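# Pull bike from floor rack, park on kickstand

## Task

Get the bicycle out of the floor rack (the rack is loose, not fixed down) and leave it standing on its kickstand. When done, the bike must not be in contact with any wall, piece of furniture or loose item, including the rack. Release the bike and move the robot away from it. The robot must not tip over or finish leaning, or the task fails.

## Robot and tools

Robot: TidyBot++, a mobile base 0.54 m long, 0.50 m wide, 0.38 m tall on four driven casters, carrying one seven-joint arm with a two-finger gripper. The shoulder sits 0.12 m ahead of the base centre and 0.68 m up. Cameras: base_camera (pinhole, 644x364) and wrist_camera (fisheye, 644x476, looks along the hand).

Frames: the base frame has its origin on the floor below the base centre, x forward, y left, z up. hand_pose is reported in this frame and is the point between the finger pads; its z axis runs out along the fingers and the fingers close along its y axis. The odometry frame is the base frame as it was when the scene began. base_odometry heading is positive to the left, range -3.142 to 3.142, and counts wheel turns, so slip looks like travel and it drifts a few cm and degrees over many moves. base_tilt is in degrees, positive when leaning forward or right; readings carry about 1 degree of fixed bias.

execute_actions: argument "actions" is a list holding one action or none (empty just reports state and images). An action may contain "base", "joints", or both, plus optional "speeds"; its motions start together. "base" holds exactly one relative command, measured from where the base last reported itself: translate_m (metres, forward positive, -2 to 2), strafe_m (metres, left positive, -2 to 2) or rotate_rad (radians, counter-clockwise from above positive, -6.3 to 6.3). These are offsets, not places. "joints" is a single object keyed by joint name giving absolute targets: joint_1_rad (any angle; whole arm about vertical, positive is clockwise from above, opposite to rotate_rad), joint_2_rad shoulder -2.249 to 2.249, joint_3_rad any angle, joint_4_rad elbow -2.579 to 2.579, joint_5_rad any angle, joint_6_rad wrist -2.099 to 2.099, joint_7_rad any angle (hand roll; hand down, positive is counter-clockwise from above, 1.57 puts fingers opening left/right), gripper_pos 0 (open, gap about 85 mm) to 1 (closed, gap about 85 x (1 - gripper_pos) mm). Free-turning joints go the short way, so turn them in steps below half a revolution. "speeds" caps top speed for that action: translate_m and strafe_m 0.05 to 0.5 m/s, rotate_rad 0.1 to 1.57 rad/s (the maxima are defaults). A base move needing over 8.667 s at its speed, or any action over 15 s, is refused; so are unknown keys or out-of-range values, and then nothing moves. Omitted joints or base may keep pushing to old targets. "cameras" picks images: base_camera, wrist_camera or all; omitted or null means all, [] means none.

wait: "seconds" 0 to 10; commands nothing and returns state and images. zoom_image: "camera" plus "region" [x0, y0, x1, y1] in pixels of that camera's latest full image, top-left origin, at most 504x504. finished_scene: "scene" number; ends the scene permanently and reports success, so only call it once the bike stands freely and the robot is clear.

Arm geometry: upper arm 0.42 m, forearm 0.31 m, hand 0.31 m to the hand point. With joint_1_rad 0, joint_3_rad 3.14, joint_5_rad 0 (near the start), the arm moves in the base x-z plane; segment tilts from vertical (forward positive) are joint_2, joint_2 - joint_4, and joint_2 - joint_4 - joint_6; forward reach and height above the shoulder are the sums of length x sin and length x cos of those. The arm starts folded, hand down, reaching 0.08 m past the front. A downward hand tops out near 0.94 m above the floor, lower when extended. Closed fingertips stick 20 mm beyond the hand point.

Result lines: base_status and joint_status give each motion's outcome. "done" for the base only means wheels turned the full amount; a blocked base can still say done while short. "off_target" means it rested away from target and may still push. After "contact_stop" or "time_out" the target is dropped and position held. "joint command not followed" with a "cause:" line means arm targets were withheld (self-collision check); withheld targets may be retried later. Nothing prevents arm-base contact. Gripper at 1 reading "done" means empty; "off_target" means it is holding something. on_its_own lists uncommanded motion. motor_effort is percent of maximum with the action's peak in brackets; noisy and biased. Motor temperatures appear per joint; MOTOR HOT warns from 60 °C, and at 75 °C an OVER-TEMPERATURE FAULT lets the arm sag (status "limit_stop_at_motor_heat"; resend the target). Torque sensors trip above 104.5 N m (joints 1-4) or 51.3 N m (5-7), freezing arm and gripper for 10 s; warnings come at 56.7 and 29.4. "ARM HIT" flags a hard hit on base or arm.

Accuracy: friction leaves joints slightly off and the hand a cm or two astray; to correct, send each joint its previous command plus (wanted minus read). Loads make the arm sag; never command a held-load joint to its read angle. Trust images over hand_pose.

Avoid: dropping or slamming the bike, shoving hard, letting it fall, knocking the loose rack into it. Do not drive while the arm is snagged high (about 0.8 m up or more) or yank sideways on a raised hand; the robot can tip. Pulling the arm back or backing off rights a lean. The robot holds the last command while you think, and heat builds while holding weight.

Each tool is called by a JSON object that holds its "name" and its "arguments".

## Session

{"name": "execute_actions", "arguments": {"actions": []}}

Scene clock: 0.00 s.
Motor temperatures (°C, as the motors report them): [34 30 34 29 36 42 40]
base_odometry: x=+0.000 y=+0.000 heading=+0.000 (m, m, rad; odometry frame)
base_tilt: forward=+0.3 right=-0.3 (deg)
base_status: not commanded
joint_positions: joint_1_rad=-0.003 joint_2_rad=-0.374 joint_3_rad=+3.135 joint_4_rad=-2.553 joint_5_rad=+0.017 joint_6_rad=-0.904 joint_7_rad=+1.576 gripper_pos=+0.000
joint_status: not commanded
motor_effort: joint_1_rad=+1 joint_2_rad=+0 joint_3_rad=+0 joint_4_rad=+14 joint_5_rad=+0 joint_6_rad=+0 joint_7_rad=+0 (%)
hand_pose: x=+0.2413 y=-0.0021 z=+0.5831 quat_wxyz=(+0.008, +0.999, +0.012, +0.029) (m; base frame)
pictures: base_camera, wrist_camera
Images, in order (width x height): base_camera 644x364, wrist_camera 644x476.

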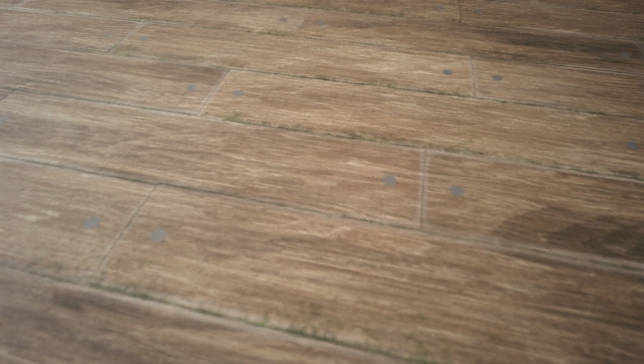

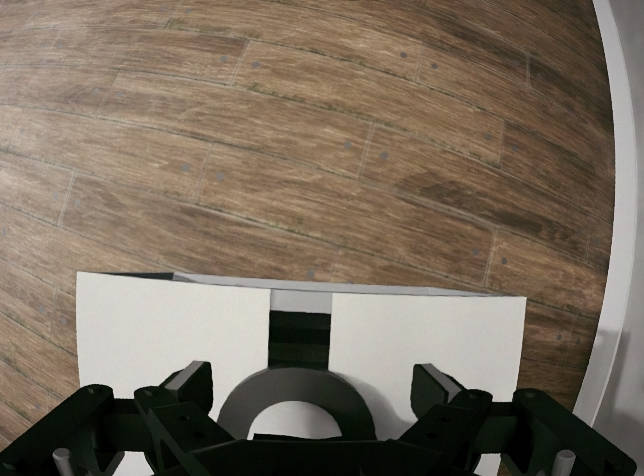

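{"name": "execute_actions", "arguments": {"actions": [{"joints":{"joint_6_rad":0.35}}], "cameras": ["wrist_camera"]}}

Scene clock: 1.63 s.
Motor temperatures (°C, as the motors report them): [34 30 34 29 36 42 40]
base_odometry: x=+0.000 y=+0.000 heading=+0.000 (m, m, rad; odometry frame)
base_tilt: forward=+0.3 right=-0.3 (deg)
base_status: not commanded
joint_positions: joint_1_rad=-0.003 joint_2_rad=-0.374 joint_3_rad=+3.135 joint_4_rad=-2.553 joint_5_rad=+0.017 joint_6_rad=+0.339 joint_7_rad=+1.576 gripper_pos=+0.000
joint_status: all done
motor_effort: joint_1_rad=-1(1) joint_2_rad=-5(5) joint_3_rad=+0(0) joint_4_rad=+19(20) joint_5_rad=+0(0) joint_6_rad=+7(7) joint_7_rad=+0(0) (%)
hand_pose: x=+0.5232 y=+0.0070 z=+0.8112 quat_wxyz=(+0.003, +0.795, +0.015, +0.606) (m; base frame)
pictures: wrist_camera
Images, in order (width x height): wrist_camera 644x476.

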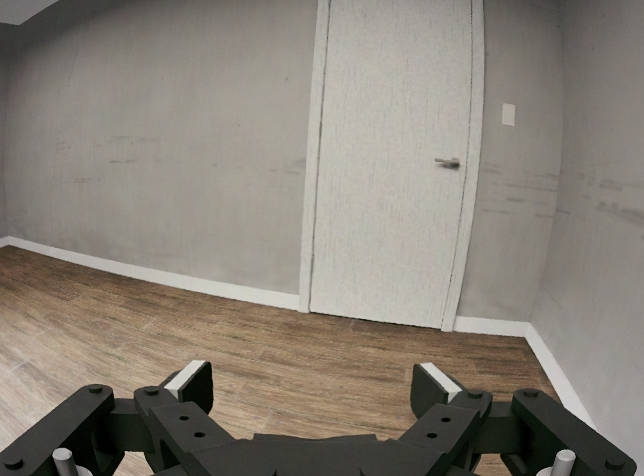

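{"name": "execute_actions", "arguments": {"actions": [{"joints":{"joint_1_rad":-1.5}}], "cameras": ["wrist_camera"]}}

Scene clock: 4.43 s.
Motor temperatures (°C, as the motors report them): [34 30 34 29 36 42 40]
base_odometry: x=+0.000 y=+0.000 heading=+0.000 (m, m, rad; odometry frame)
base_tilt: forward=+0.3 right=-0.3 (deg)
base_status: not commanded
joint_positions: joint_1_rad=-1.487 joint_2_rad=-0.374 joint_3_rad=+3.135 joint_4_rad=-2.553 joint_5_rad=+0.017 joint_6_rad=+0.339 joint_7_rad=+1.576 gripper_pos=+0.000
joint_status: all done
motor_effort: joint_1_rad=+0(2) joint_2_rad=-5(5) joint_3_rad=+0(1) joint_4_rad=+20(19) joint_5_rad=+0(0) joint_6_rad=+7(8) joint_7_rad=+0(0) (%)
hand_pose: x=+0.1468 y=+0.4033 z=+0.8112 quat_wxyz=(-0.408, +0.576, +0.549, +0.448) (m; base frame)
pictures: wrist_camera
Images, in order (width x height): wrist_camera 644x476.

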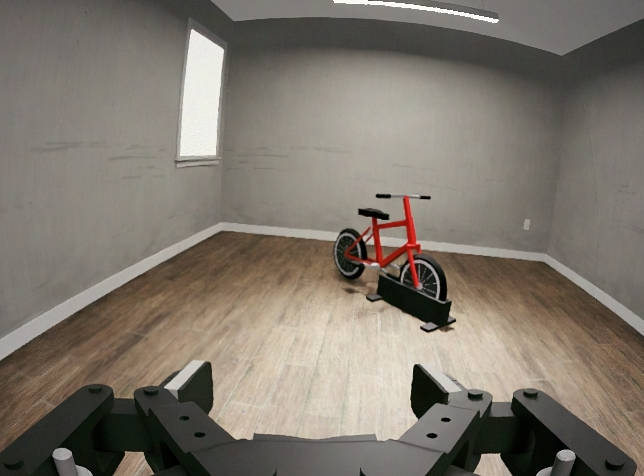

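{"name": "zoom_image", "arguments": {"camera": "wrist_camera", "region": [310, 170, 480, 350]}}

Region (310, 170, 480, 350) of wrist_camera's 644x476 image, scaled by 2.800.

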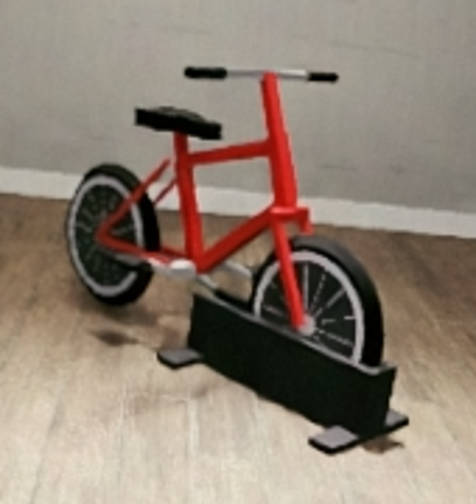

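{"name": "execute_actions", "arguments": {"actions": [{"base":{"translate_m":1.45},"joints":{"joint_1_rad":-1.9}}]}}

{"name": "execute_actions", "arguments": {"actions": [{"base":{"strafe_m":1.6},"joints":{"joint_1_rad":-2.4,"joint_6_rad":0.15}}]}}

Scene clock: 9.37 s.
Motor temperatures (°C, as the motors report them): [34 30 34 29 36 42 40]
base_odometry: x=+1.450 y=+0.000 heading=+0.000 (m, m, rad; odometry frame)
base_tilt: forward=+0.3 right=-0.3 (deg)
base_status: done
joint_positions: joint_1_rad=-1.887 joint_2_rad=-0.374 joint_3_rad=+3.135 joint_4_rad=-2.553 joint_5_rad=+0.017 joint_6_rad=+0.339 joint_7_rad=+1.576 gripper_pos=+0.000
joint_status: all done
motor_effort: joint_1_rad=+1(1) joint_2_rad=-5(5) joint_3_rad=+1(2) joint_4_rad=+19(20) joint_5_rad=+0(0) joint_6_rad=+8(8) joint_7_rad=+0(0) (%)
hand_pose: x=-0.0124 y=+0.3823 z=+0.8112 quat_wxyz=(-0.489, +0.456, +0.652, +0.358) (m; base frame)
pictures: base_camera, wrist_camera
Images, in order (width x height): base_camera 644x364, wrist_camera 644x476.

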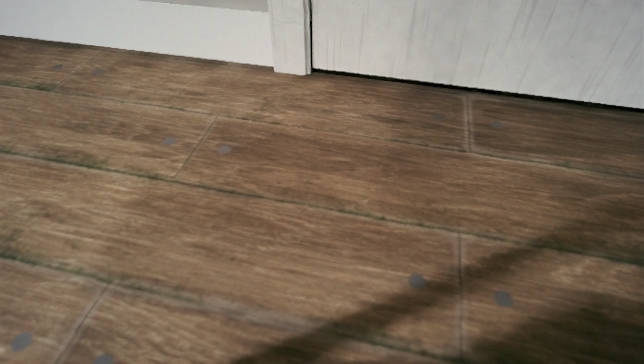

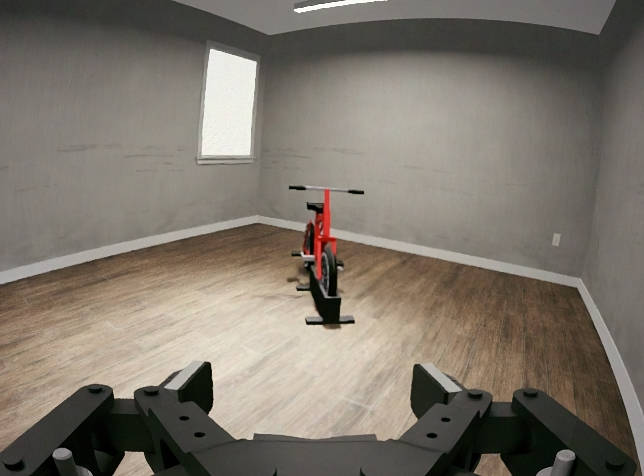

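Scene clock: 13.93 s.
Motor temperatures (°C, as the motors report them): [34 30 34 29 36 42 40]
base_odometry: x=+1.451 y=+1.601 heading=+0.000 (m, m, rad; odometry frame)
base_tilt: forward=+0.2 right=-0.3 (deg)
base_status: done
joint_positions: joint_1_rad=-2.387 joint_2_rad=-0.375 joint_3_rad=+3.135 joint_4_rad=-2.553 joint_5_rad=+0.017 joint_6_rad=+0.181 joint_7_rad=+1.576 gripper_pos=+0.000
joint_status: all done
motor_effort: joint_1_rad=+0(2) joint_2_rad=-5(7) joint_3_rad=+1(1) joint_4_rad=+20(21) joint_5_rad=+0(0) joint_6_rad=+7(8) joint_7_rad=+0(0) (%)
hand_pose: x=-0.1667 y=+0.2618 z=+0.7653 quat_wxyz=(-0.502, +0.297, +0.786, +0.203) (m; base frame)
pictures: base_camera, wrist_camera
Images, in order (width x height): base_camera 644x364, wrist_camera 644x476.

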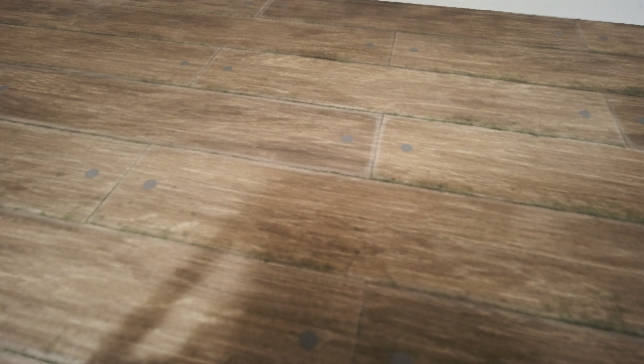

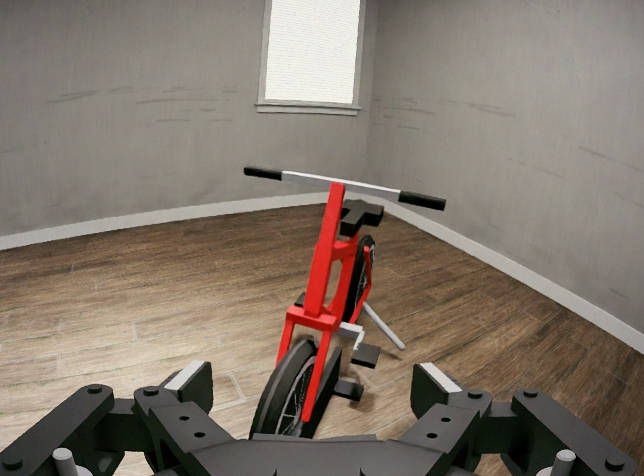

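{"name": "execute_actions", "arguments": {"actions": [{"base":{"translate_m":0.3},"joints":{"joint_1_rad":-2.9,"joint_6_rad":0.0}}], "cameras": ["wrist_camera"]}}

{"name": "execute_actions", "arguments": {"actions": [{"base":{"strafe_m":1.3},"joints":{"joint_1_rad":-3.4}}], "cameras": ["wrist_camera"]}}

Scene clock: 15.97 s.
Motor temperatures (°C, as the motors report them): [34 30 34 29 36 42 40]
base_odometry: x=+1.751 y=+1.601 heading=+0.000 (m, m, rad; odometry frame)
base_tilt: forward=+0.2 right=-0.3 (deg)
base_status: done
joint_positions: joint_1_rad=-2.887 joint_2_rad=-0.376 joint_3_rad=+3.135 joint_4_rad=-2.553 joint_5_rad=+0.017 joint_6_rad=+0.030 joint_7_rad=+1.576 gripper_pos=+0.000
joint_status: all done
motor_effort: joint_1_rad=+1(1) joint_2_rad=-5(7) joint_3_rad=+1(1) joint_4_rad=+19(21) joint_5_rad=+0(0) joint_6_rad=+7(7) joint_7_rad=+0(0) (%)
hand_pose: x=-0.2350 y=+0.0882 z=+0.7245 quat_wxyz=(-0.473, +0.098, +0.873, +0.065) (m; base frame)
pictures: wrist_camera
Images, in order (width x height): wrist_camera 644x476.

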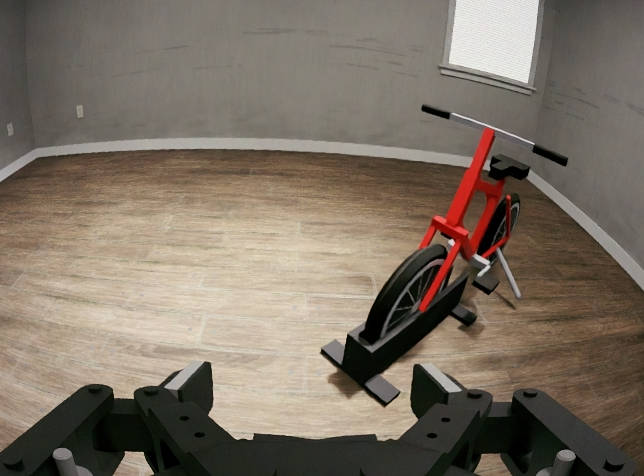

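Scene clock: 19.93 s.
Motor temperatures (°C, as the motors report them): [34 30 34 29 36 42 40]
base_odometry: x=+1.751 y=+2.901 heading=+0.000 (m, m, rad; odometry frame)
base_tilt: forward=+0.2 right=-0.3 (deg)
base_status: done
joint_positions: joint_1_rad=-3.387 joint_2_rad=-0.376 joint_3_rad=+3.135 joint_4_rad=-2.553 joint_5_rad=+0.017 joint_6_rad=+0.030 joint_7_rad=+1.576 gripper_pos=+0.000
joint_status: all done
motor_effort: joint_1_rad=+1(2) joint_2_rad=-5(6) joint_3_rad=+0(1) joint_4_rad=+18(20) joint_5_rad=+0(0) joint_6_rad=+7(7) joint_7_rad=+0(0) (%)
hand_pose: x=-0.2339 y=-0.0924 z=+0.7245 quat_wxyz=(-0.474, -0.121, +0.870, -0.054) (m; base frame)
pictures: wrist_camera
Images, in order (width x height): wrist_camera 644x476.

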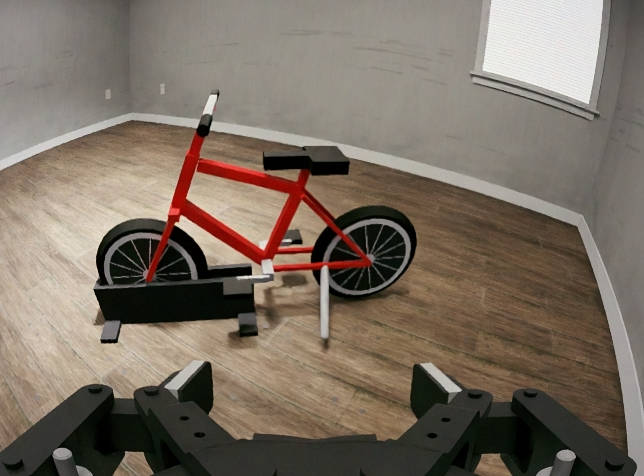

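{"name": "zoom_image", "arguments": {"camera": "wrist_camera", "region": [80, 200, 430, 360]}}

{"name": "execute_actions", "arguments": {"actions": [{"base":{"rotate_rad":-2.68},"joints":{"joint_1_rad":-6.28}}]}}

Region (80, 200, 430, 360) of wrist_camera's 644x476 image, scaled by 1.440; it fills the top 230 rows of this view, and the rest is white.

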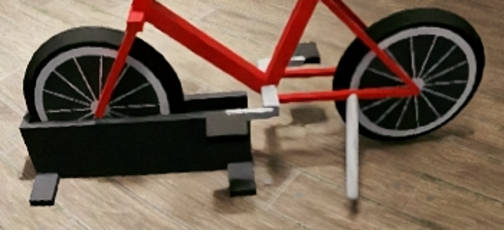

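Scene clock: 23.83 s.
Motor temperatures (°C, as the motors report them): [34 30 34 29 36 42 40]
base_odometry: x=+1.751 y=+2.901 heading=-2.679 (m, m, rad; odometry frame)
base_tilt: forward=+0.2 right=-0.3 (deg)
base_status: done
joint_positions: joint_1_rad=-6.267 joint_2_rad=-0.376 joint_3_rad=+3.135 joint_4_rad=-2.553 joint_5_rad=+0.017 joint_6_rad=+0.030 joint_7_rad=+1.576 gripper_pos=+0.000
joint_status: all done
motor_effort: joint_1_rad=+1(2) joint_2_rad=-5(6) joint_3_rad=+0(1) joint_4_rad=+19(19) joint_5_rad=+0(0) joint_6_rad=+7(7) joint_7_rad=+0(0) (%)
hand_pose: x=+0.4838 y=-0.0020 z=+0.7245 quat_wxyz=(-0.009, -0.879, -0.006, -0.477) (m; base frame)
pictures: base_camera, wrist_camera
Images, in order (width x height): base_camera 644x364, wrist_camera 644x476.

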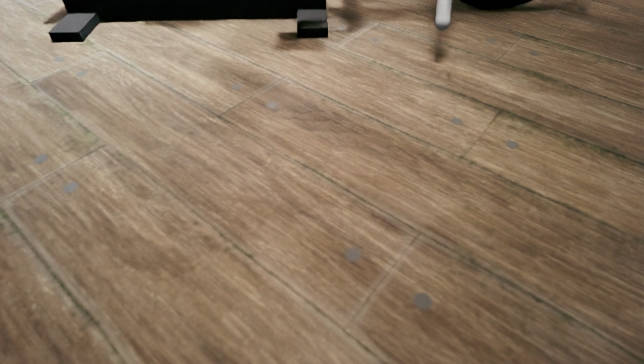

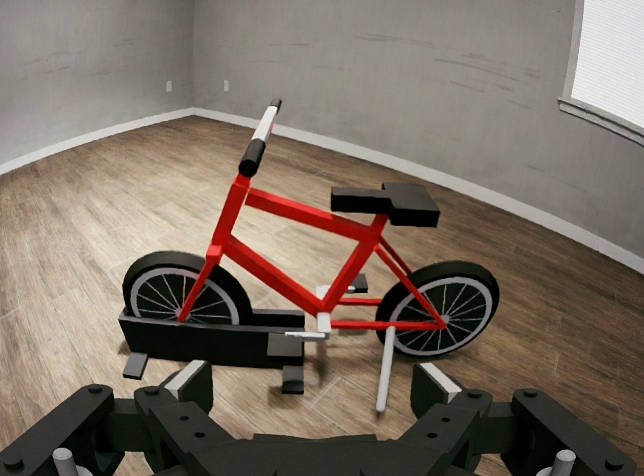

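{"name": "execute_actions", "arguments": {"actions": [{"base":{"rotate_rad":0.03},"joints":{"joint_2_rad":0.638,"joint_4_rad":-0.957,"joint_6_rad":-1.547,"joint_7_rad":0.0,"joint_5_rad":0}}], "cameras": []}}

{"name": "execute_actions", "arguments": {"actions": [{"base":{"strafe_m":-0.13}}], "cameras": []}}

{"name": "execute_actions", "arguments": {"actions": [{"base":{"translate_m":0.36}}]}}

Scene clock: 28.37 s.
Motor temperatures (°C, as the motors report them): [34 30 34 29 36 42 40]
base_odometry: x=+1.751 y=+2.901 heading=-2.649 (m, m, rad; odometry frame)
base_tilt: forward=+0.3 right=-0.3 (deg)
base_status: done
joint_positions: joint_1_rad=-6.269 joint_2_rad=+0.627 joint_3_rad=+3.135 joint_4_rad=-0.976 joint_5_rad=+0.017 joint_6_rad=-1.516 joint_7_rad=+0.025 gripper_pos=+0.000
joint_status: all done
motor_effort: joint_1_rad=+1(2) joint_2_rad=-38(37) joint_3_rad=-1(1) joint_4_rad=+18(19) joint_5_rad=+1(1) joint_6_rad=-1(7) joint_7_rad=+0(0) (%)
hand_pose: x=+0.6871 y=-0.0091 z=+0.7015 quat_wxyz=(+0.003, -0.713, +0.701, -0.013) (m; base frame)
pictures: none
No camera images: the call's "cameras" was empty. Leave "cameras" out to get every camera's image.

Scene clock: 29.73 s.
Motor temperatures (°C, as the motors report them): [34 30 34 29 36 42 40]
base_odometry: x=+1.690 y=+3.016 heading=-2.650 (m, m, rad; odometry frame)
base_tilt: forward=+0.3 right=-0.3 (deg)
base_status: done
joint_positions: joint_1_rad=-6.272 joint_2_rad=+0.627 joint_3_rad=+3.135 joint_4_rad=-0.976 joint_5_rad=+0.017 joint_6_rad=-1.516 joint_7_rad=+0.025 gripper_pos=+0.000
joint_status: not commanded
motor_effort: joint_1_rad=+1(2) joint_2_rad=-37(39) joint_3_rad=+0(2) joint_4_rad=+17(18) joint_5_rad=+1(1) joint_6_rad=-1(0) joint_7_rad=+0(0) (%)
hand_pose: x=+0.6871 y=-0.0075 z=+0.7015 quat_wxyz=(+0.003, -0.714, +0.700, -0.013) (m; base frame)
pictures: none
No camera images: the call's "cameras" was empty. Leave "cameras" out to get every camera's image.

Scene clock: 31.80 s.
Motor temperatures (°C, as the motors report them): [34 30 34 29 36 42 40]
base_odometry: x=+1.372 y=+2.846 heading=-2.650 (m, m, rad; odometry frame)
base_tilt: forward=+0.3 right=-0.3 (deg)
base_status: done
joint_positions: joint_1_rad=-6.272 joint_2_rad=+0.635 joint_3_rad=+3.135 joint_4_rad=-0.972 joint_5_rad=+0.017 joint_6_rad=-1.520 joint_7_rad=+0.025 gripper_pos=+0.000
joint_status: not commanded
motor_effort: joint_1_rad=+1(3) joint_2_rad=-37(39) joint_3_rad=+0(2) joint_4_rad=+17(19) joint_5_rad=+1(1) joint_6_rad=-1(1) joint_7_rad=+0(0) (%)
hand_pose: x=+0.6872 y=-0.0074 z=+0.6982 quat_wxyz=(+0.001, -0.714, +0.700, -0.010) (m; base frame)
pictures: base_camera, wrist_camera
Images, in order (width x height): base_camera 644x364, wrist_camera 644x476.

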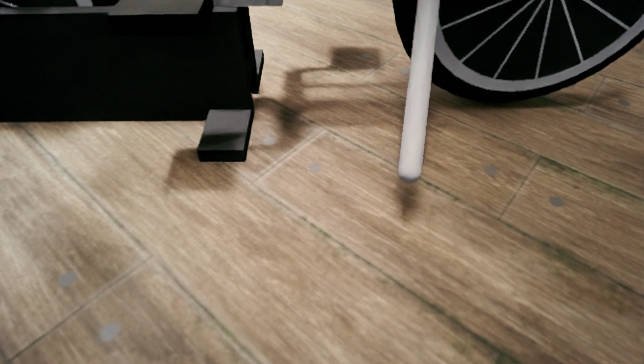

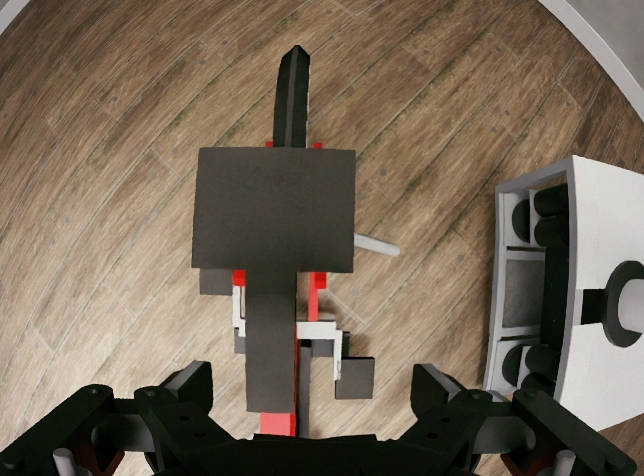

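{"name": "execute_actions", "arguments": {"actions": [{"base":{"translate_m":0.035},"joints":{"joint_2_rad":0.71,"joint_4_rad":-1.16,"joint_6_rad":-1.27,"joint_7_rad":-0.02}}], "cameras": ["wrist_camera"]}}

Scene clock: 33.27 s.
Motor temperatures (°C, as the motors report them): [34 30 34 29 36 42 40]
base_odometry: x=+1.341 y=+2.829 heading=-2.651 (m, m, rad; odometry frame)
base_tilt: forward=+0.3 right=-0.3 (deg)
base_status: done
joint_positions: joint_1_rad=-6.272 joint_2_rad=+0.711 joint_3_rad=+3.135 joint_4_rad=-1.150 joint_5_rad=+0.017 joint_6_rad=-1.300 joint_7_rad=+0.007 gripper_pos=+0.000
joint_status: all done
motor_effort: joint_1_rad=+0(2) joint_2_rad=-39(42) joint_3_rad=-1(1) joint_4_rad=+16(18) joint_5_rad=+0(1) joint_6_rad=+0(0) joint_7_rad=+0(0) (%)
hand_pose: x=+0.6884 y=-0.0070 z=+0.5991 quat_wxyz=(-0.011, -0.709, +0.705, +0.003) (m; base frame)
pictures: wrist_camera
Images, in order (width x height): wrist_camera 644x476.

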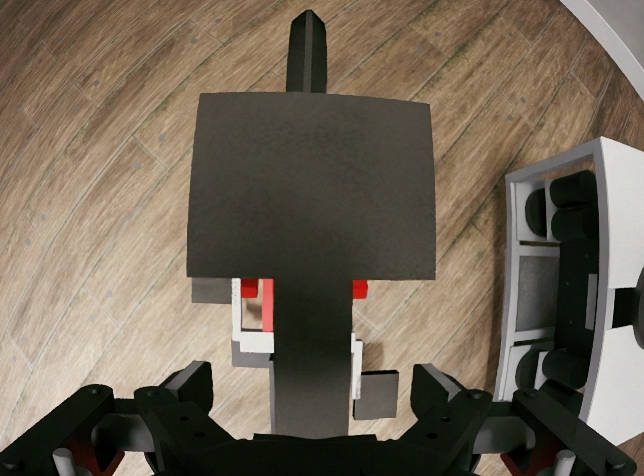

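{"name": "execute_actions", "arguments": {"actions": [{"base":{"strafe_m":-0.022},"joints":{"joint_2_rad":0.763,"joint_4_rad":-1.263,"joint_6_rad":-1.105}}], "cameras": ["wrist_camera"]}}

Scene clock: 34.47 s.
Motor temperatures (°C, as the motors report them): [34 30 34 29 36 42 40]
base_odometry: x=+1.330 y=+2.849 heading=-2.650 (m, m, rad; odometry frame)
base_tilt: forward=+0.3 right=-0.3 (deg)
base_status: done
joint_positions: joint_1_rad=-6.274 joint_2_rad=+0.762 joint_3_rad=+3.135 joint_4_rad=-1.250 joint_5_rad=+0.017 joint_6_rad=-1.134 joint_7_rad=+0.007 gripper_pos=+0.000
joint_status: all done
motor_effort: joint_1_rad=+1(4) joint_2_rad=-38(41) joint_3_rad=-1(2) joint_4_rad=+15(16) joint_5_rad=+0(1) joint_6_rad=-1(1) joint_7_rad=+0(0) (%)
hand_pose: x=+0.6923 y=-0.0054 z=+0.5407 quat_wxyz=(-0.005, -0.710, +0.704, -0.002) (m; base frame)
pictures: wrist_camera
Images, in order (width x height): wrist_camera 644x476.

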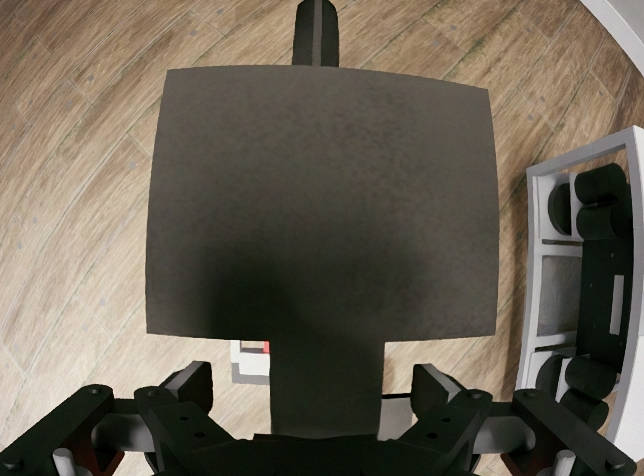

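{"name": "execute_actions", "arguments": {"actions": [{"base":{"translate_m":-0.005},"joints":{"gripper_pos":1}}]}}

{"name": "execute_actions", "arguments": {"actions": [{"base":{"strafe_m":-0.2},"speeds":{"strafe_m":0.08}}]}}

Scene clock: 45.23 s.
Motor temperatures (°C, as the motors report them): [34 31 34 29 36 42 40]
base_odometry: x=+1.335 y=+2.851 heading=-2.650 (m, m, rad; odometry frame)
base_tilt: forward=+0.3 right=-0.3 (deg)
base_status: done
joint_positions: joint_1_rad=-6.274 joint_2_rad=+0.760 joint_3_rad=+3.135 joint_4_rad=-1.252 joint_5_rad=+0.017 joint_6_rad=-1.124 joint_7_rad=+0.005 gripper_pos=+0.574
joint_status: gripper_pos off_target (ended at +0.574, target +1.000)
motor_effort: joint_1_rad=+0(2) joint_2_rad=-39(42) joint_3_rad=-1(1) joint_4_rad=+15(20) joint_5_rad=+1(1) joint_6_rad=+0(3) joint_7_rad=+0(0) (%)
hand_pose: x=+0.6945 y=-0.0054 z=+0.5411 quat_wxyz=(-0.002, -0.710, +0.704, -0.005) (m; base frame)
pictures: base_camera, wrist_camera
Images, in order (width x height): base_camera 644x364, wrist_camera 644x476.

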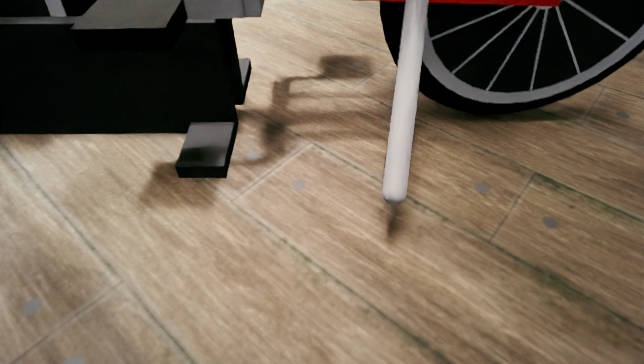

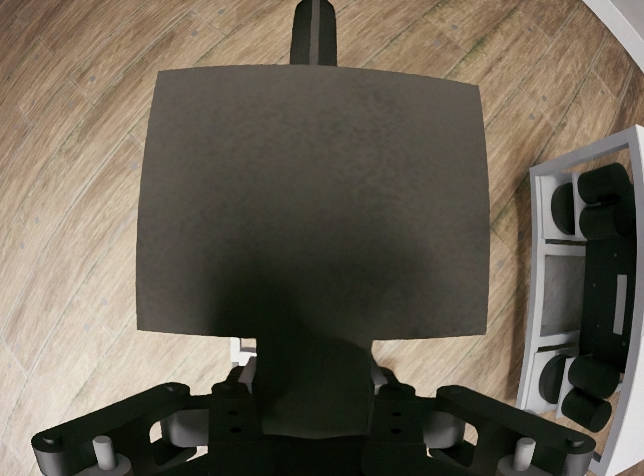

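Scene clock: 48.37 s.
Motor temperatures (°C, as the motors report them): [34 31 34 29 36 42 40]
base_odometry: x=+1.240 y=+3.028 heading=-2.650 (m, m, rad; odometry frame)
base_tilt: forward=+0.3 right=-0.3 (deg)
base_status: done
joint_positions: joint_1_rad=-6.280 joint_2_rad=+0.760 joint_3_rad=+3.136 joint_4_rad=-1.252 joint_5_rad=+0.011 joint_6_rad=-1.122 joint_7_rad=-0.005 gripper_pos=+0.574
joint_status: not commanded
motor_effort: joint_1_rad=+2(5) joint_2_rad=-38(38) joint_3_rad=+0(4) joint_4_rad=+14(16) joint_5_rad=-1(5) joint_6_rad=-3(2) joint_7_rad=-3(5) (%)
hand_pose: x=+0.6952 y=-0.0005 z=+0.5411 quat_wxyz=(+0.000, -0.707, +0.707, -0.005) (m; base frame)
pictures: base_camera, wrist_camera
Images, in order (width x height): base_camera 644x364, wrist_camera 644x476.

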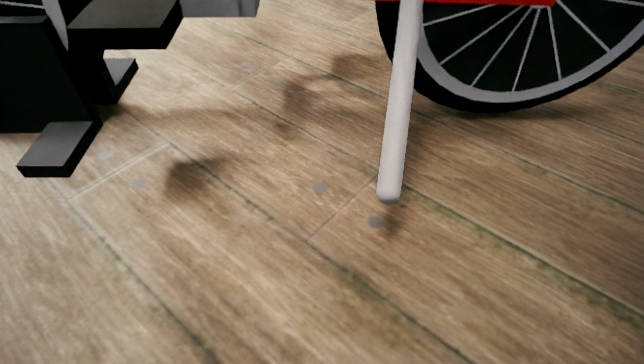

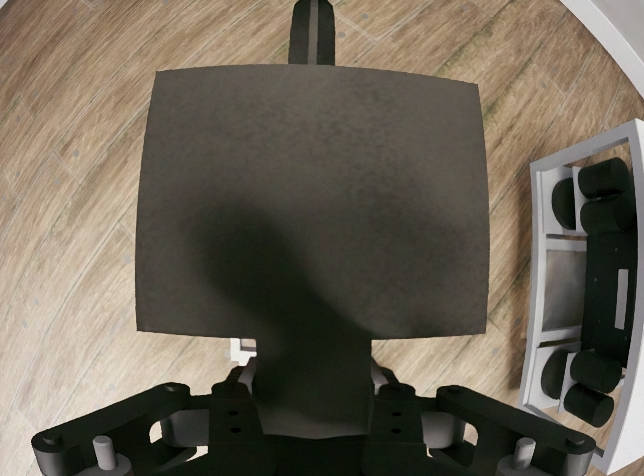

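{"name": "execute_actions", "arguments": {"actions": [{"base":{"strafe_m":-0.2},"speeds":{"strafe_m":0.1}}]}}

Scene clock: 51.67 s.
Motor temperatures (°C, as the motors report them): [34 31 34 29 36 42 40]
base_odometry: x=+1.145 y=+3.204 heading=-2.650 (m, m, rad; odometry frame)
base_tilt: forward=+0.3 right=-0.3 (deg)
base_status: done
joint_positions: joint_1_rad=-6.284 joint_2_rad=+0.760 joint_3_rad=+3.132 joint_4_rad=-1.252 joint_5_rad=+0.009 joint_6_rad=-1.119 joint_7_rad=-0.009 gripper_pos=+0.574
joint_status: not commanded
motor_effort: joint_1_rad=+1(6) joint_2_rad=-39(39) joint_3_rad=+0(3) joint_4_rad=+15(15) joint_5_rad=+1(5) joint_6_rad=-3(3) joint_7_rad=-1(6) (%)
hand_pose: x=+0.6961 y=+0.0043 z=+0.5411 quat_wxyz=(+0.003, -0.708, +0.706, -0.004) (m; base frame)
pictures: base_camera, wrist_camera
Images, in order (width x height): base_camera 644x364, wrist_camera 644x476.

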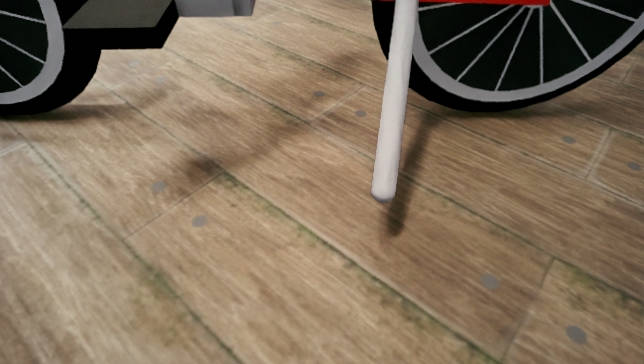

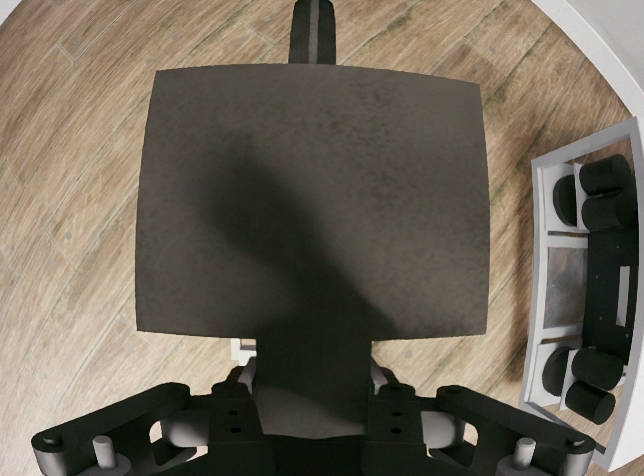

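{"name": "execute_actions", "arguments": {"actions": [{"joints":{"joint_1_rad":-6.08,"joint_2_rad":0.795,"joint_4_rad":-1.18,"joint_6_rad":-1.17,"joint_7_rad":0.2}}]}}

{"name": "execute_actions", "arguments": {"actions": [{"joints":{"joint_1_rad":-5.905,"joint_2_rad":0.872,"joint_4_rad":-1.02,"joint_6_rad":-1.255,"joint_7_rad":0.38}}]}}

Scene clock: 54.00 s.
Motor temperatures (°C, as the motors report them): [34 31 34 29 36 42 40]
base_odometry: x=+1.145 y=+3.204 heading=-2.650 (m, m, rad; odometry frame)
base_tilt: forward=+0.3 right=-0.3 (deg)
base_status: not commanded
joint_positions: joint_1_rad=-6.075 joint_2_rad=+0.791 joint_3_rad=+3.141 joint_4_rad=-1.187 joint_5_rad=+0.008 joint_6_rad=-1.146 joint_7_rad=+0.210 gripper_pos=+0.574
joint_status: all done
motor_effort: joint_1_rad=-2(9) joint_2_rad=-41(42) joint_3_rad=-3(5) joint_4_rad=+16(17) joint_5_rad=-1(6) joint_6_rad=+0(7) joint_7_rad=+2(7) (%)
hand_pose: x=+0.6992 y=-0.1235 z=+0.5416 quat_wxyz=(+0.002, -0.709, +0.705, -0.009) (m; base frame)
pictures: base_camera, wrist_camera
Images, in order (width x height): base_camera 644x364, wrist_camera 644x476.

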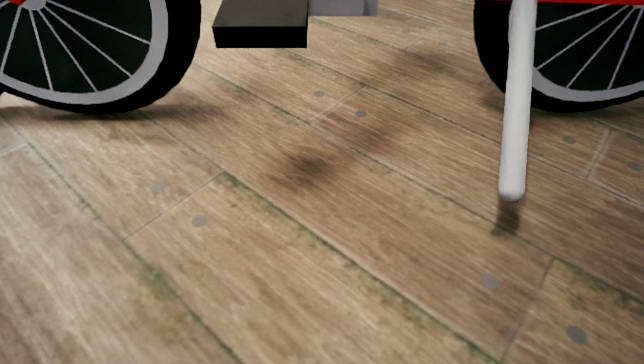

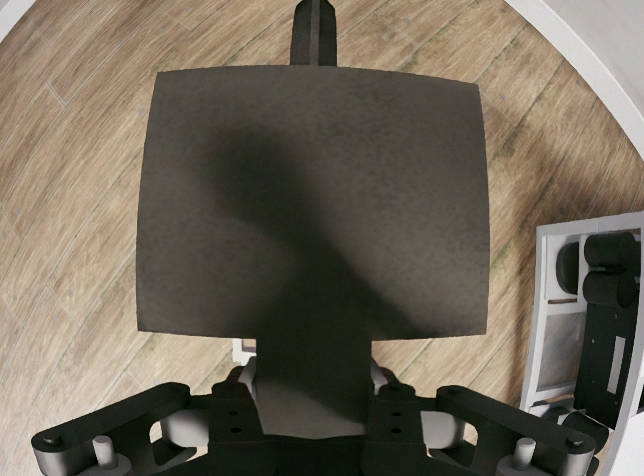

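Scene clock: 55.73 s.
Motor temperatures (°C, as the motors report them): [34 31 34 29 36 42 40]
base_odometry: x=+1.145 y=+3.204 heading=-2.650 (m, m, rad; odometry frame)
base_tilt: forward=+0.3 right=-0.3 (deg)
base_status: not commanded
joint_positions: joint_1_rad=-5.899 joint_2_rad=+0.871 joint_3_rad=+3.136 joint_4_rad=-1.021 joint_5_rad=-0.001 joint_6_rad=-1.231 joint_7_rad=+0.389 gripper_pos=+0.574
joint_status: all done
motor_effort: joint_1_rad=-1(9) joint_2_rad=-42(46) joint_3_rad=-2(4) joint_4_rad=+17(18) joint_5_rad=+1(5) joint_6_rad=-1(10) joint_7_rad=+2(6) (%)
hand_pose: x=+0.7008 y=-0.2310 z=+0.5423 quat_wxyz=(+0.006, -0.710, +0.704, -0.008) (m; base frame)
pictures: base_camera, wrist_camera
Images, in order (width x height): base_camera 644x364, wrist_camera 644x476.

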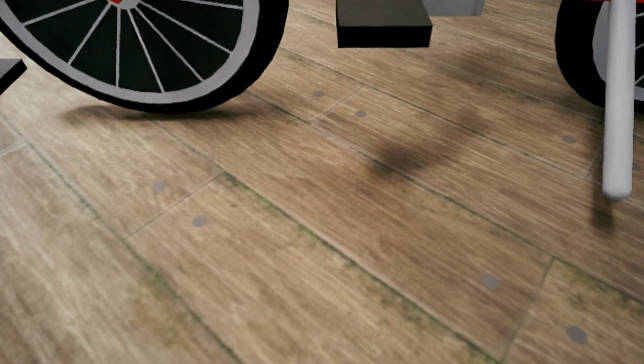

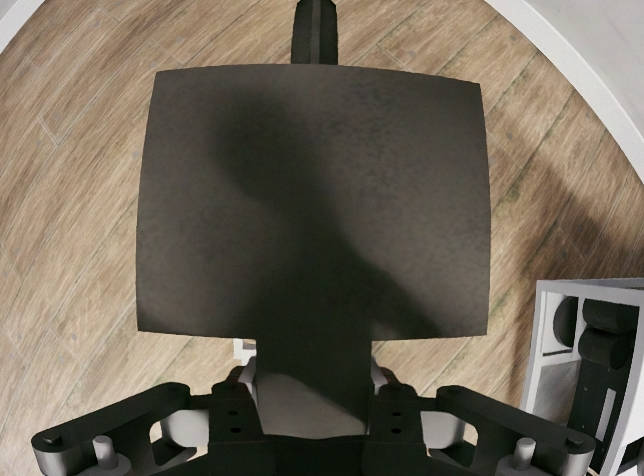

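{"name": "execute_actions", "arguments": {"actions": [{"base":{"translate_m":-0.068},"speeds":{"translate_m":0.1},"joints":{"joint_5_rad":-0.05,"joint_6_rad":-1.14,"joint_7_rad":0.40}}]}}

Scene clock: 57.60 s.
Motor temperatures (°C, as the motors report them): [34 31 34 29 36 42 40]
base_odometry: x=+1.205 y=+3.236 heading=-2.650 (m, m, rad; odometry frame)
base_tilt: forward=+0.3 right=-0.3 (deg)
base_status: done
joint_positions: joint_1_rad=-5.900 joint_2_rad=+0.876 joint_3_rad=+3.138 joint_4_rad=-1.024 joint_5_rad=-0.034 joint_6_rad=-1.151 joint_7_rad=+0.394 gripper_pos=+0.574
joint_status: all done
motor_effort: joint_1_rad=+2(4) joint_2_rad=-45(48) joint_3_rad=+1(4) joint_4_rad=+18(21) joint_5_rad=+1(3) joint_6_rad=-2(6) joint_7_rad=-3(4) (%)
hand_pose: x=+0.7254 y=-0.2307 z=+0.5398 quat_wxyz=(+0.033, -0.706, +0.706, -0.035) (m; base frame)
pictures: base_camera, wrist_camera
Images, in order (width x height): base_camera 644x364, wrist_camera 644x476.

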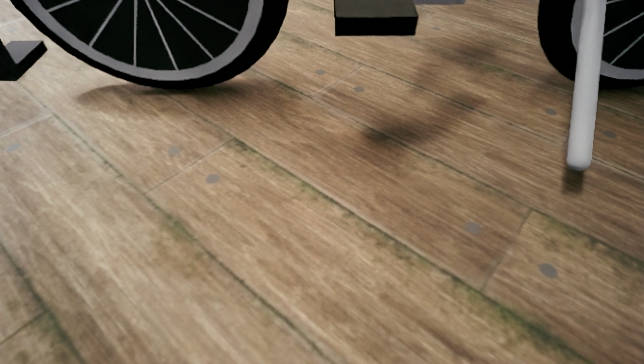

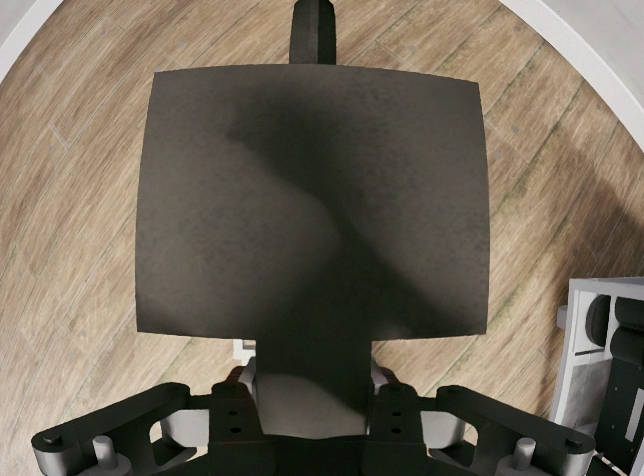

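{"name": "execute_actions", "arguments": {"actions": [{"base":{"translate_m":-0.058},"speeds":{"translate_m":0.08},"joints":{"joint_2_rad":0.885,"joint_5_rad":-0.08,"joint_6_rad":-1.065,"joint_7_rad":0.42}}], "cameras": ["base_camera"]}}

{"name": "zoom_image", "arguments": {"camera": "base_camera", "region": [460, 60, 644, 200]}}

Scene clock: 58.93 s.
Motor temperatures (°C, as the motors report them): [34 31 34 29 36 42 40]
base_odometry: x=+1.257 y=+3.264 heading=-2.650 (m, m, rad; odometry frame)
base_tilt: forward=+0.3 right=-0.3 (deg)
base_status: done
joint_positions: joint_1_rad=-5.899 joint_2_rad=+0.886 joint_3_rad=+3.139 joint_4_rad=-1.028 joint_5_rad=-0.065 joint_6_rad=-1.075 joint_7_rad=+0.411 gripper_pos=+0.574
joint_status: all done
motor_effort: joint_1_rad=+1(2) joint_2_rad=-44(47) joint_3_rad=+0(3) joint_4_rad=+18(22) joint_5_rad=+0(2) joint_6_rad=-2(8) joint_7_rad=-3(2) (%)
hand_pose: x=+0.7471 y=-0.2319 z=+0.5349 quat_wxyz=(+0.057, -0.705, +0.704, -0.059) (m; base frame)
pictures: base_camera
Images, in order (width x height): base_camera 644x364.

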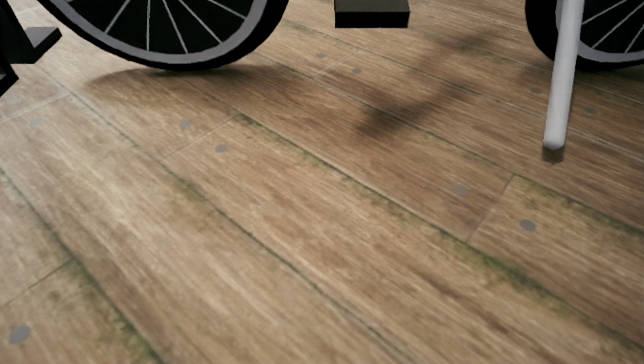

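Region (460, 60, 644, 200) of base_camera's 644x364 image, scaled by 2.739; it fills the top 383 rows of this view, and the rest is white.

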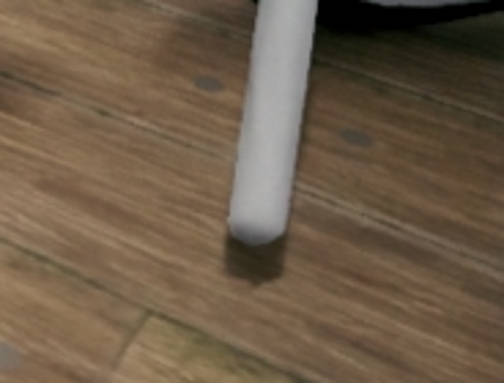

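{"name": "execute_actions", "arguments": {"actions": [{"base":{"translate_m":-0.034},"speeds":{"translate_m":0.05},"joints":{"joint_2_rad":0.895,"joint_5_rad":-0.097,"joint_6_rad":-1.02,"joint_7_rad":0.43}}], "cameras": ["base_camera"]}}

{"name": "zoom_image", "arguments": {"camera": "base_camera", "region": [460, 40, 644, 180]}}

Scene clock: 60.20 s.
Motor temperatures (°C, as the motors report them): [34 31 34 29 36 42 40]
base_odometry: x=+1.287 y=+3.280 heading=-2.650 (m, m, rad; odometry frame)
base_tilt: forward=+0.3 right=-0.3 (deg)
base_status: done
joint_positions: joint_1_rad=-5.899 joint_2_rad=+0.896 joint_3_rad=+3.139 joint_4_rad=-1.029 joint_5_rad=-0.083 joint_6_rad=-1.029 joint_7_rad=+0.422 gripper_pos=+0.574
joint_status: all done
motor_effort: joint_1_rad=+1(4) joint_2_rad=-44(47) joint_3_rad=+0(3) joint_4_rad=+18(21) joint_5_rad=+0(2) joint_6_rad=-1(4) joint_7_rad=-3(3) (%)
hand_pose: x=+0.7605 y=-0.2325 z=+0.5309 quat_wxyz=(+0.071, -0.704, +0.703, -0.073) (m; base frame)
pictures: base_camera
Images, in order (width x height): base_camera 644x364.

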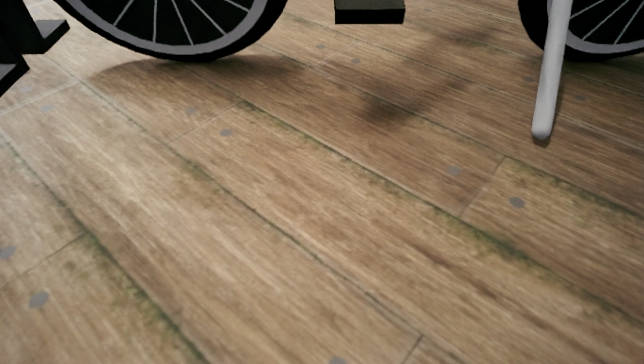

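Region (460, 40, 644, 180) of base_camera's 644x364 image, scaled by 2.739; it fills the top 383 rows of this view, and the rest is white.

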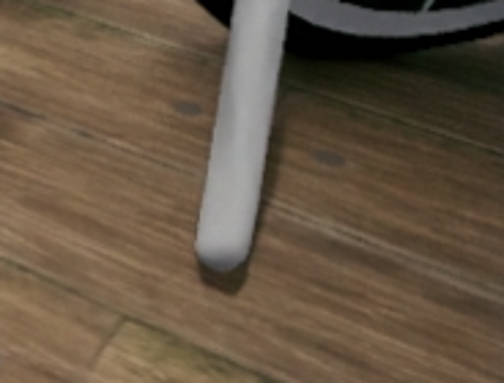

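{"name": "execute_actions", "arguments": {"actions": [{"base":{"translate_m":-0.017},"speeds":{"translate_m":0.05},"joints":{"joint_2_rad":0.90,"joint_5_rad":-0.105,"joint_6_rad":-1.0}}], "cameras": ["base_camera"]}}

{"name": "execute_actions", "arguments": {"actions": [{"joints":{"gripper_pos":0.4}}]}}

Scene clock: 61.10 s.
Motor temperatures (°C, as the motors report them): [34 31 34 29 36 42 40]
base_odometry: x=+1.302 y=+3.289 heading=-2.650 (m, m, rad; odometry frame)
base_tilt: forward=+0.2 right=-0.3 (deg)
base_status: done
joint_positions: joint_1_rad=-5.899 joint_2_rad=+0.902 joint_3_rad=+3.139 joint_4_rad=-1.029 joint_5_rad=-0.092 joint_6_rad=-1.005 joint_7_rad=+0.425 gripper_pos=+0.574
joint_status: all done
motor_effort: joint_1_rad=+1(2) joint_2_rad=-45(47) joint_3_rad=+1(2) joint_4_rad=+18(20) joint_5_rad=+0(1) joint_6_rad=-2(3) joint_7_rad=-3(3) (%)
hand_pose: x=+0.7674 y=-0.2326 z=+0.5286 quat_wxyz=(+0.077, -0.703, +0.702, -0.080) (m; base frame)
pictures: base_camera
Images, in order (width x height): base_camera 644x364.

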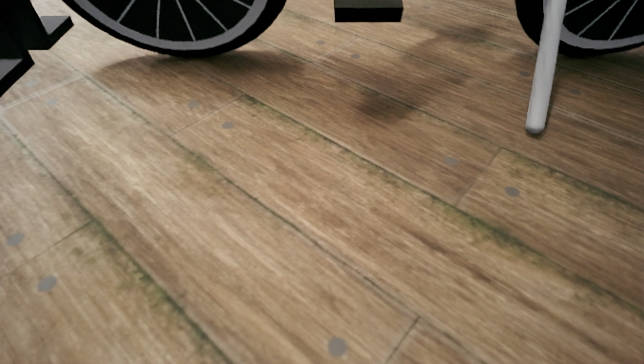

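Scene clock: 62.27 s.
Motor temperatures (°C, as the motors report them): [34 31 34 29 36 42 40]
base_odometry: x=+1.302 y=+3.289 heading=-2.650 (m, m, rad; odometry frame)
base_tilt: forward=+0.3 right=-0.3 (deg)
base_status: not commanded
joint_positions: joint_1_rad=-5.898 joint_2_rad=+0.905 joint_3_rad=+3.142 joint_4_rad=-1.035 joint_5_rad=-0.092 joint_6_rad=-1.015 joint_7_rad=+0.425 gripper_pos=+0.400
joint_status: all done
motor_effort: joint_1_rad=-1(4) joint_2_rad=-45(50) joint_3_rad=-2(5) joint_4_rad=+21(25) joint_5_rad=-1(4) joint_6_rad=+4(9) joint_7_rad=+0(3) (%)
hand_pose: x=+0.7607 y=-0.2332 z=+0.5236 quat_wxyz=(+0.072, -0.703, +0.704, -0.071) (m; base frame)
pictures: base_camera, wrist_camera
Images, in order (width x height): base_camera 644x364, wrist_camera 644x476.

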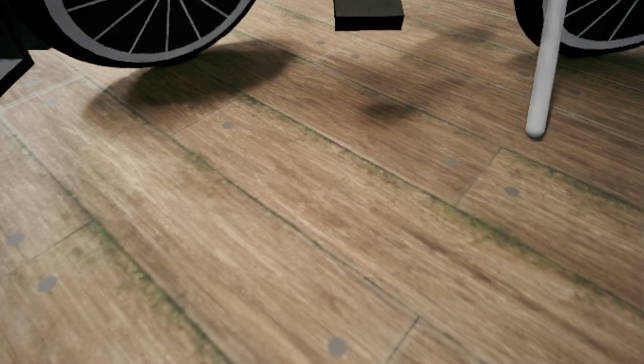

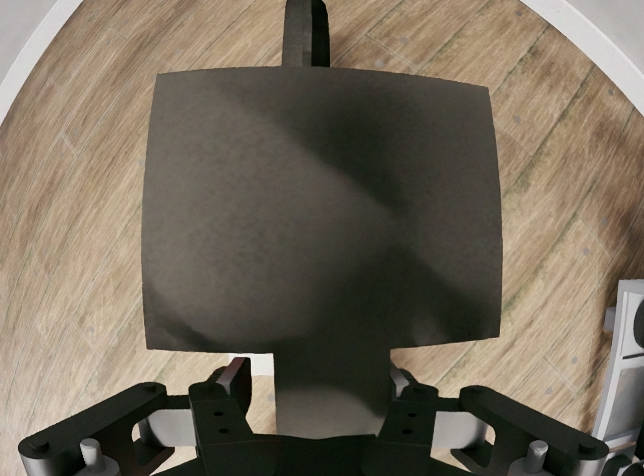

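{"name": "execute_actions", "arguments": {"actions": [{"joints":{"gripper_pos":0.2}}]}}

Scene clock: 63.00 s.
Motor temperatures (°C, as the motors report them): [34 31 34 29 36 42 40]
base_odometry: x=+1.302 y=+3.289 heading=-2.650 (m, m, rad; odometry frame)
base_tilt: forward=+0.3 right=-0.3 (deg)
base_status: not commanded
joint_positions: joint_1_rad=-5.898 joint_2_rad=+0.905 joint_3_rad=+3.142 joint_4_rad=-1.030 joint_5_rad=-0.092 joint_6_rad=-1.015 joint_7_rad=+0.425 gripper_pos=+0.200
joint_status: all done
motor_effort: joint_1_rad=+0(1) joint_2_rad=-44(45) joint_3_rad=-1(2) joint_4_rad=+17(20) joint_5_rad=+0(1) joint_6_rad=+1(3) joint_7_rad=+0(0) (%)
hand_pose: x=+0.7627 y=-0.2339 z=+0.5254 quat_wxyz=(+0.073, -0.703, +0.704, -0.074) (m; base frame)
pictures: base_camera, wrist_camera
Images, in order (width x height): base_camera 644x364, wrist_camera 644x476.

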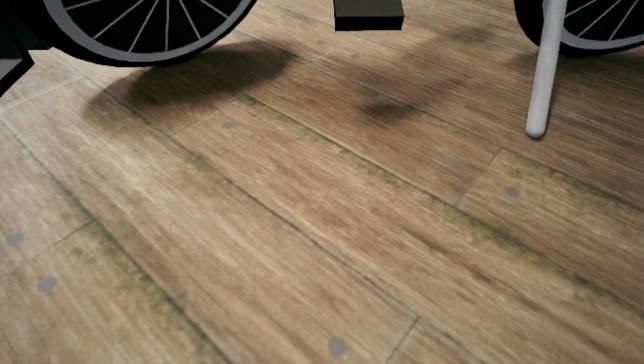

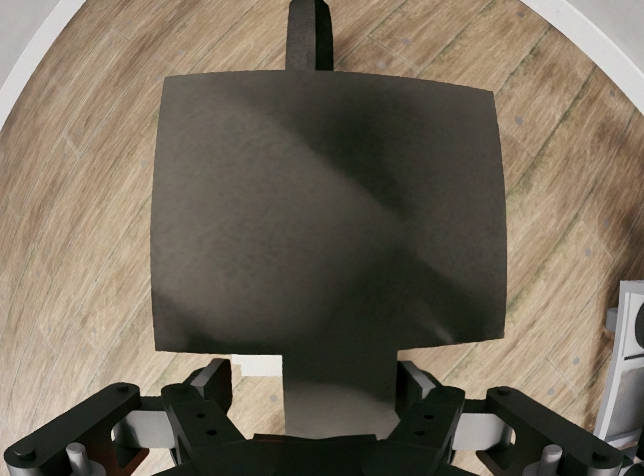

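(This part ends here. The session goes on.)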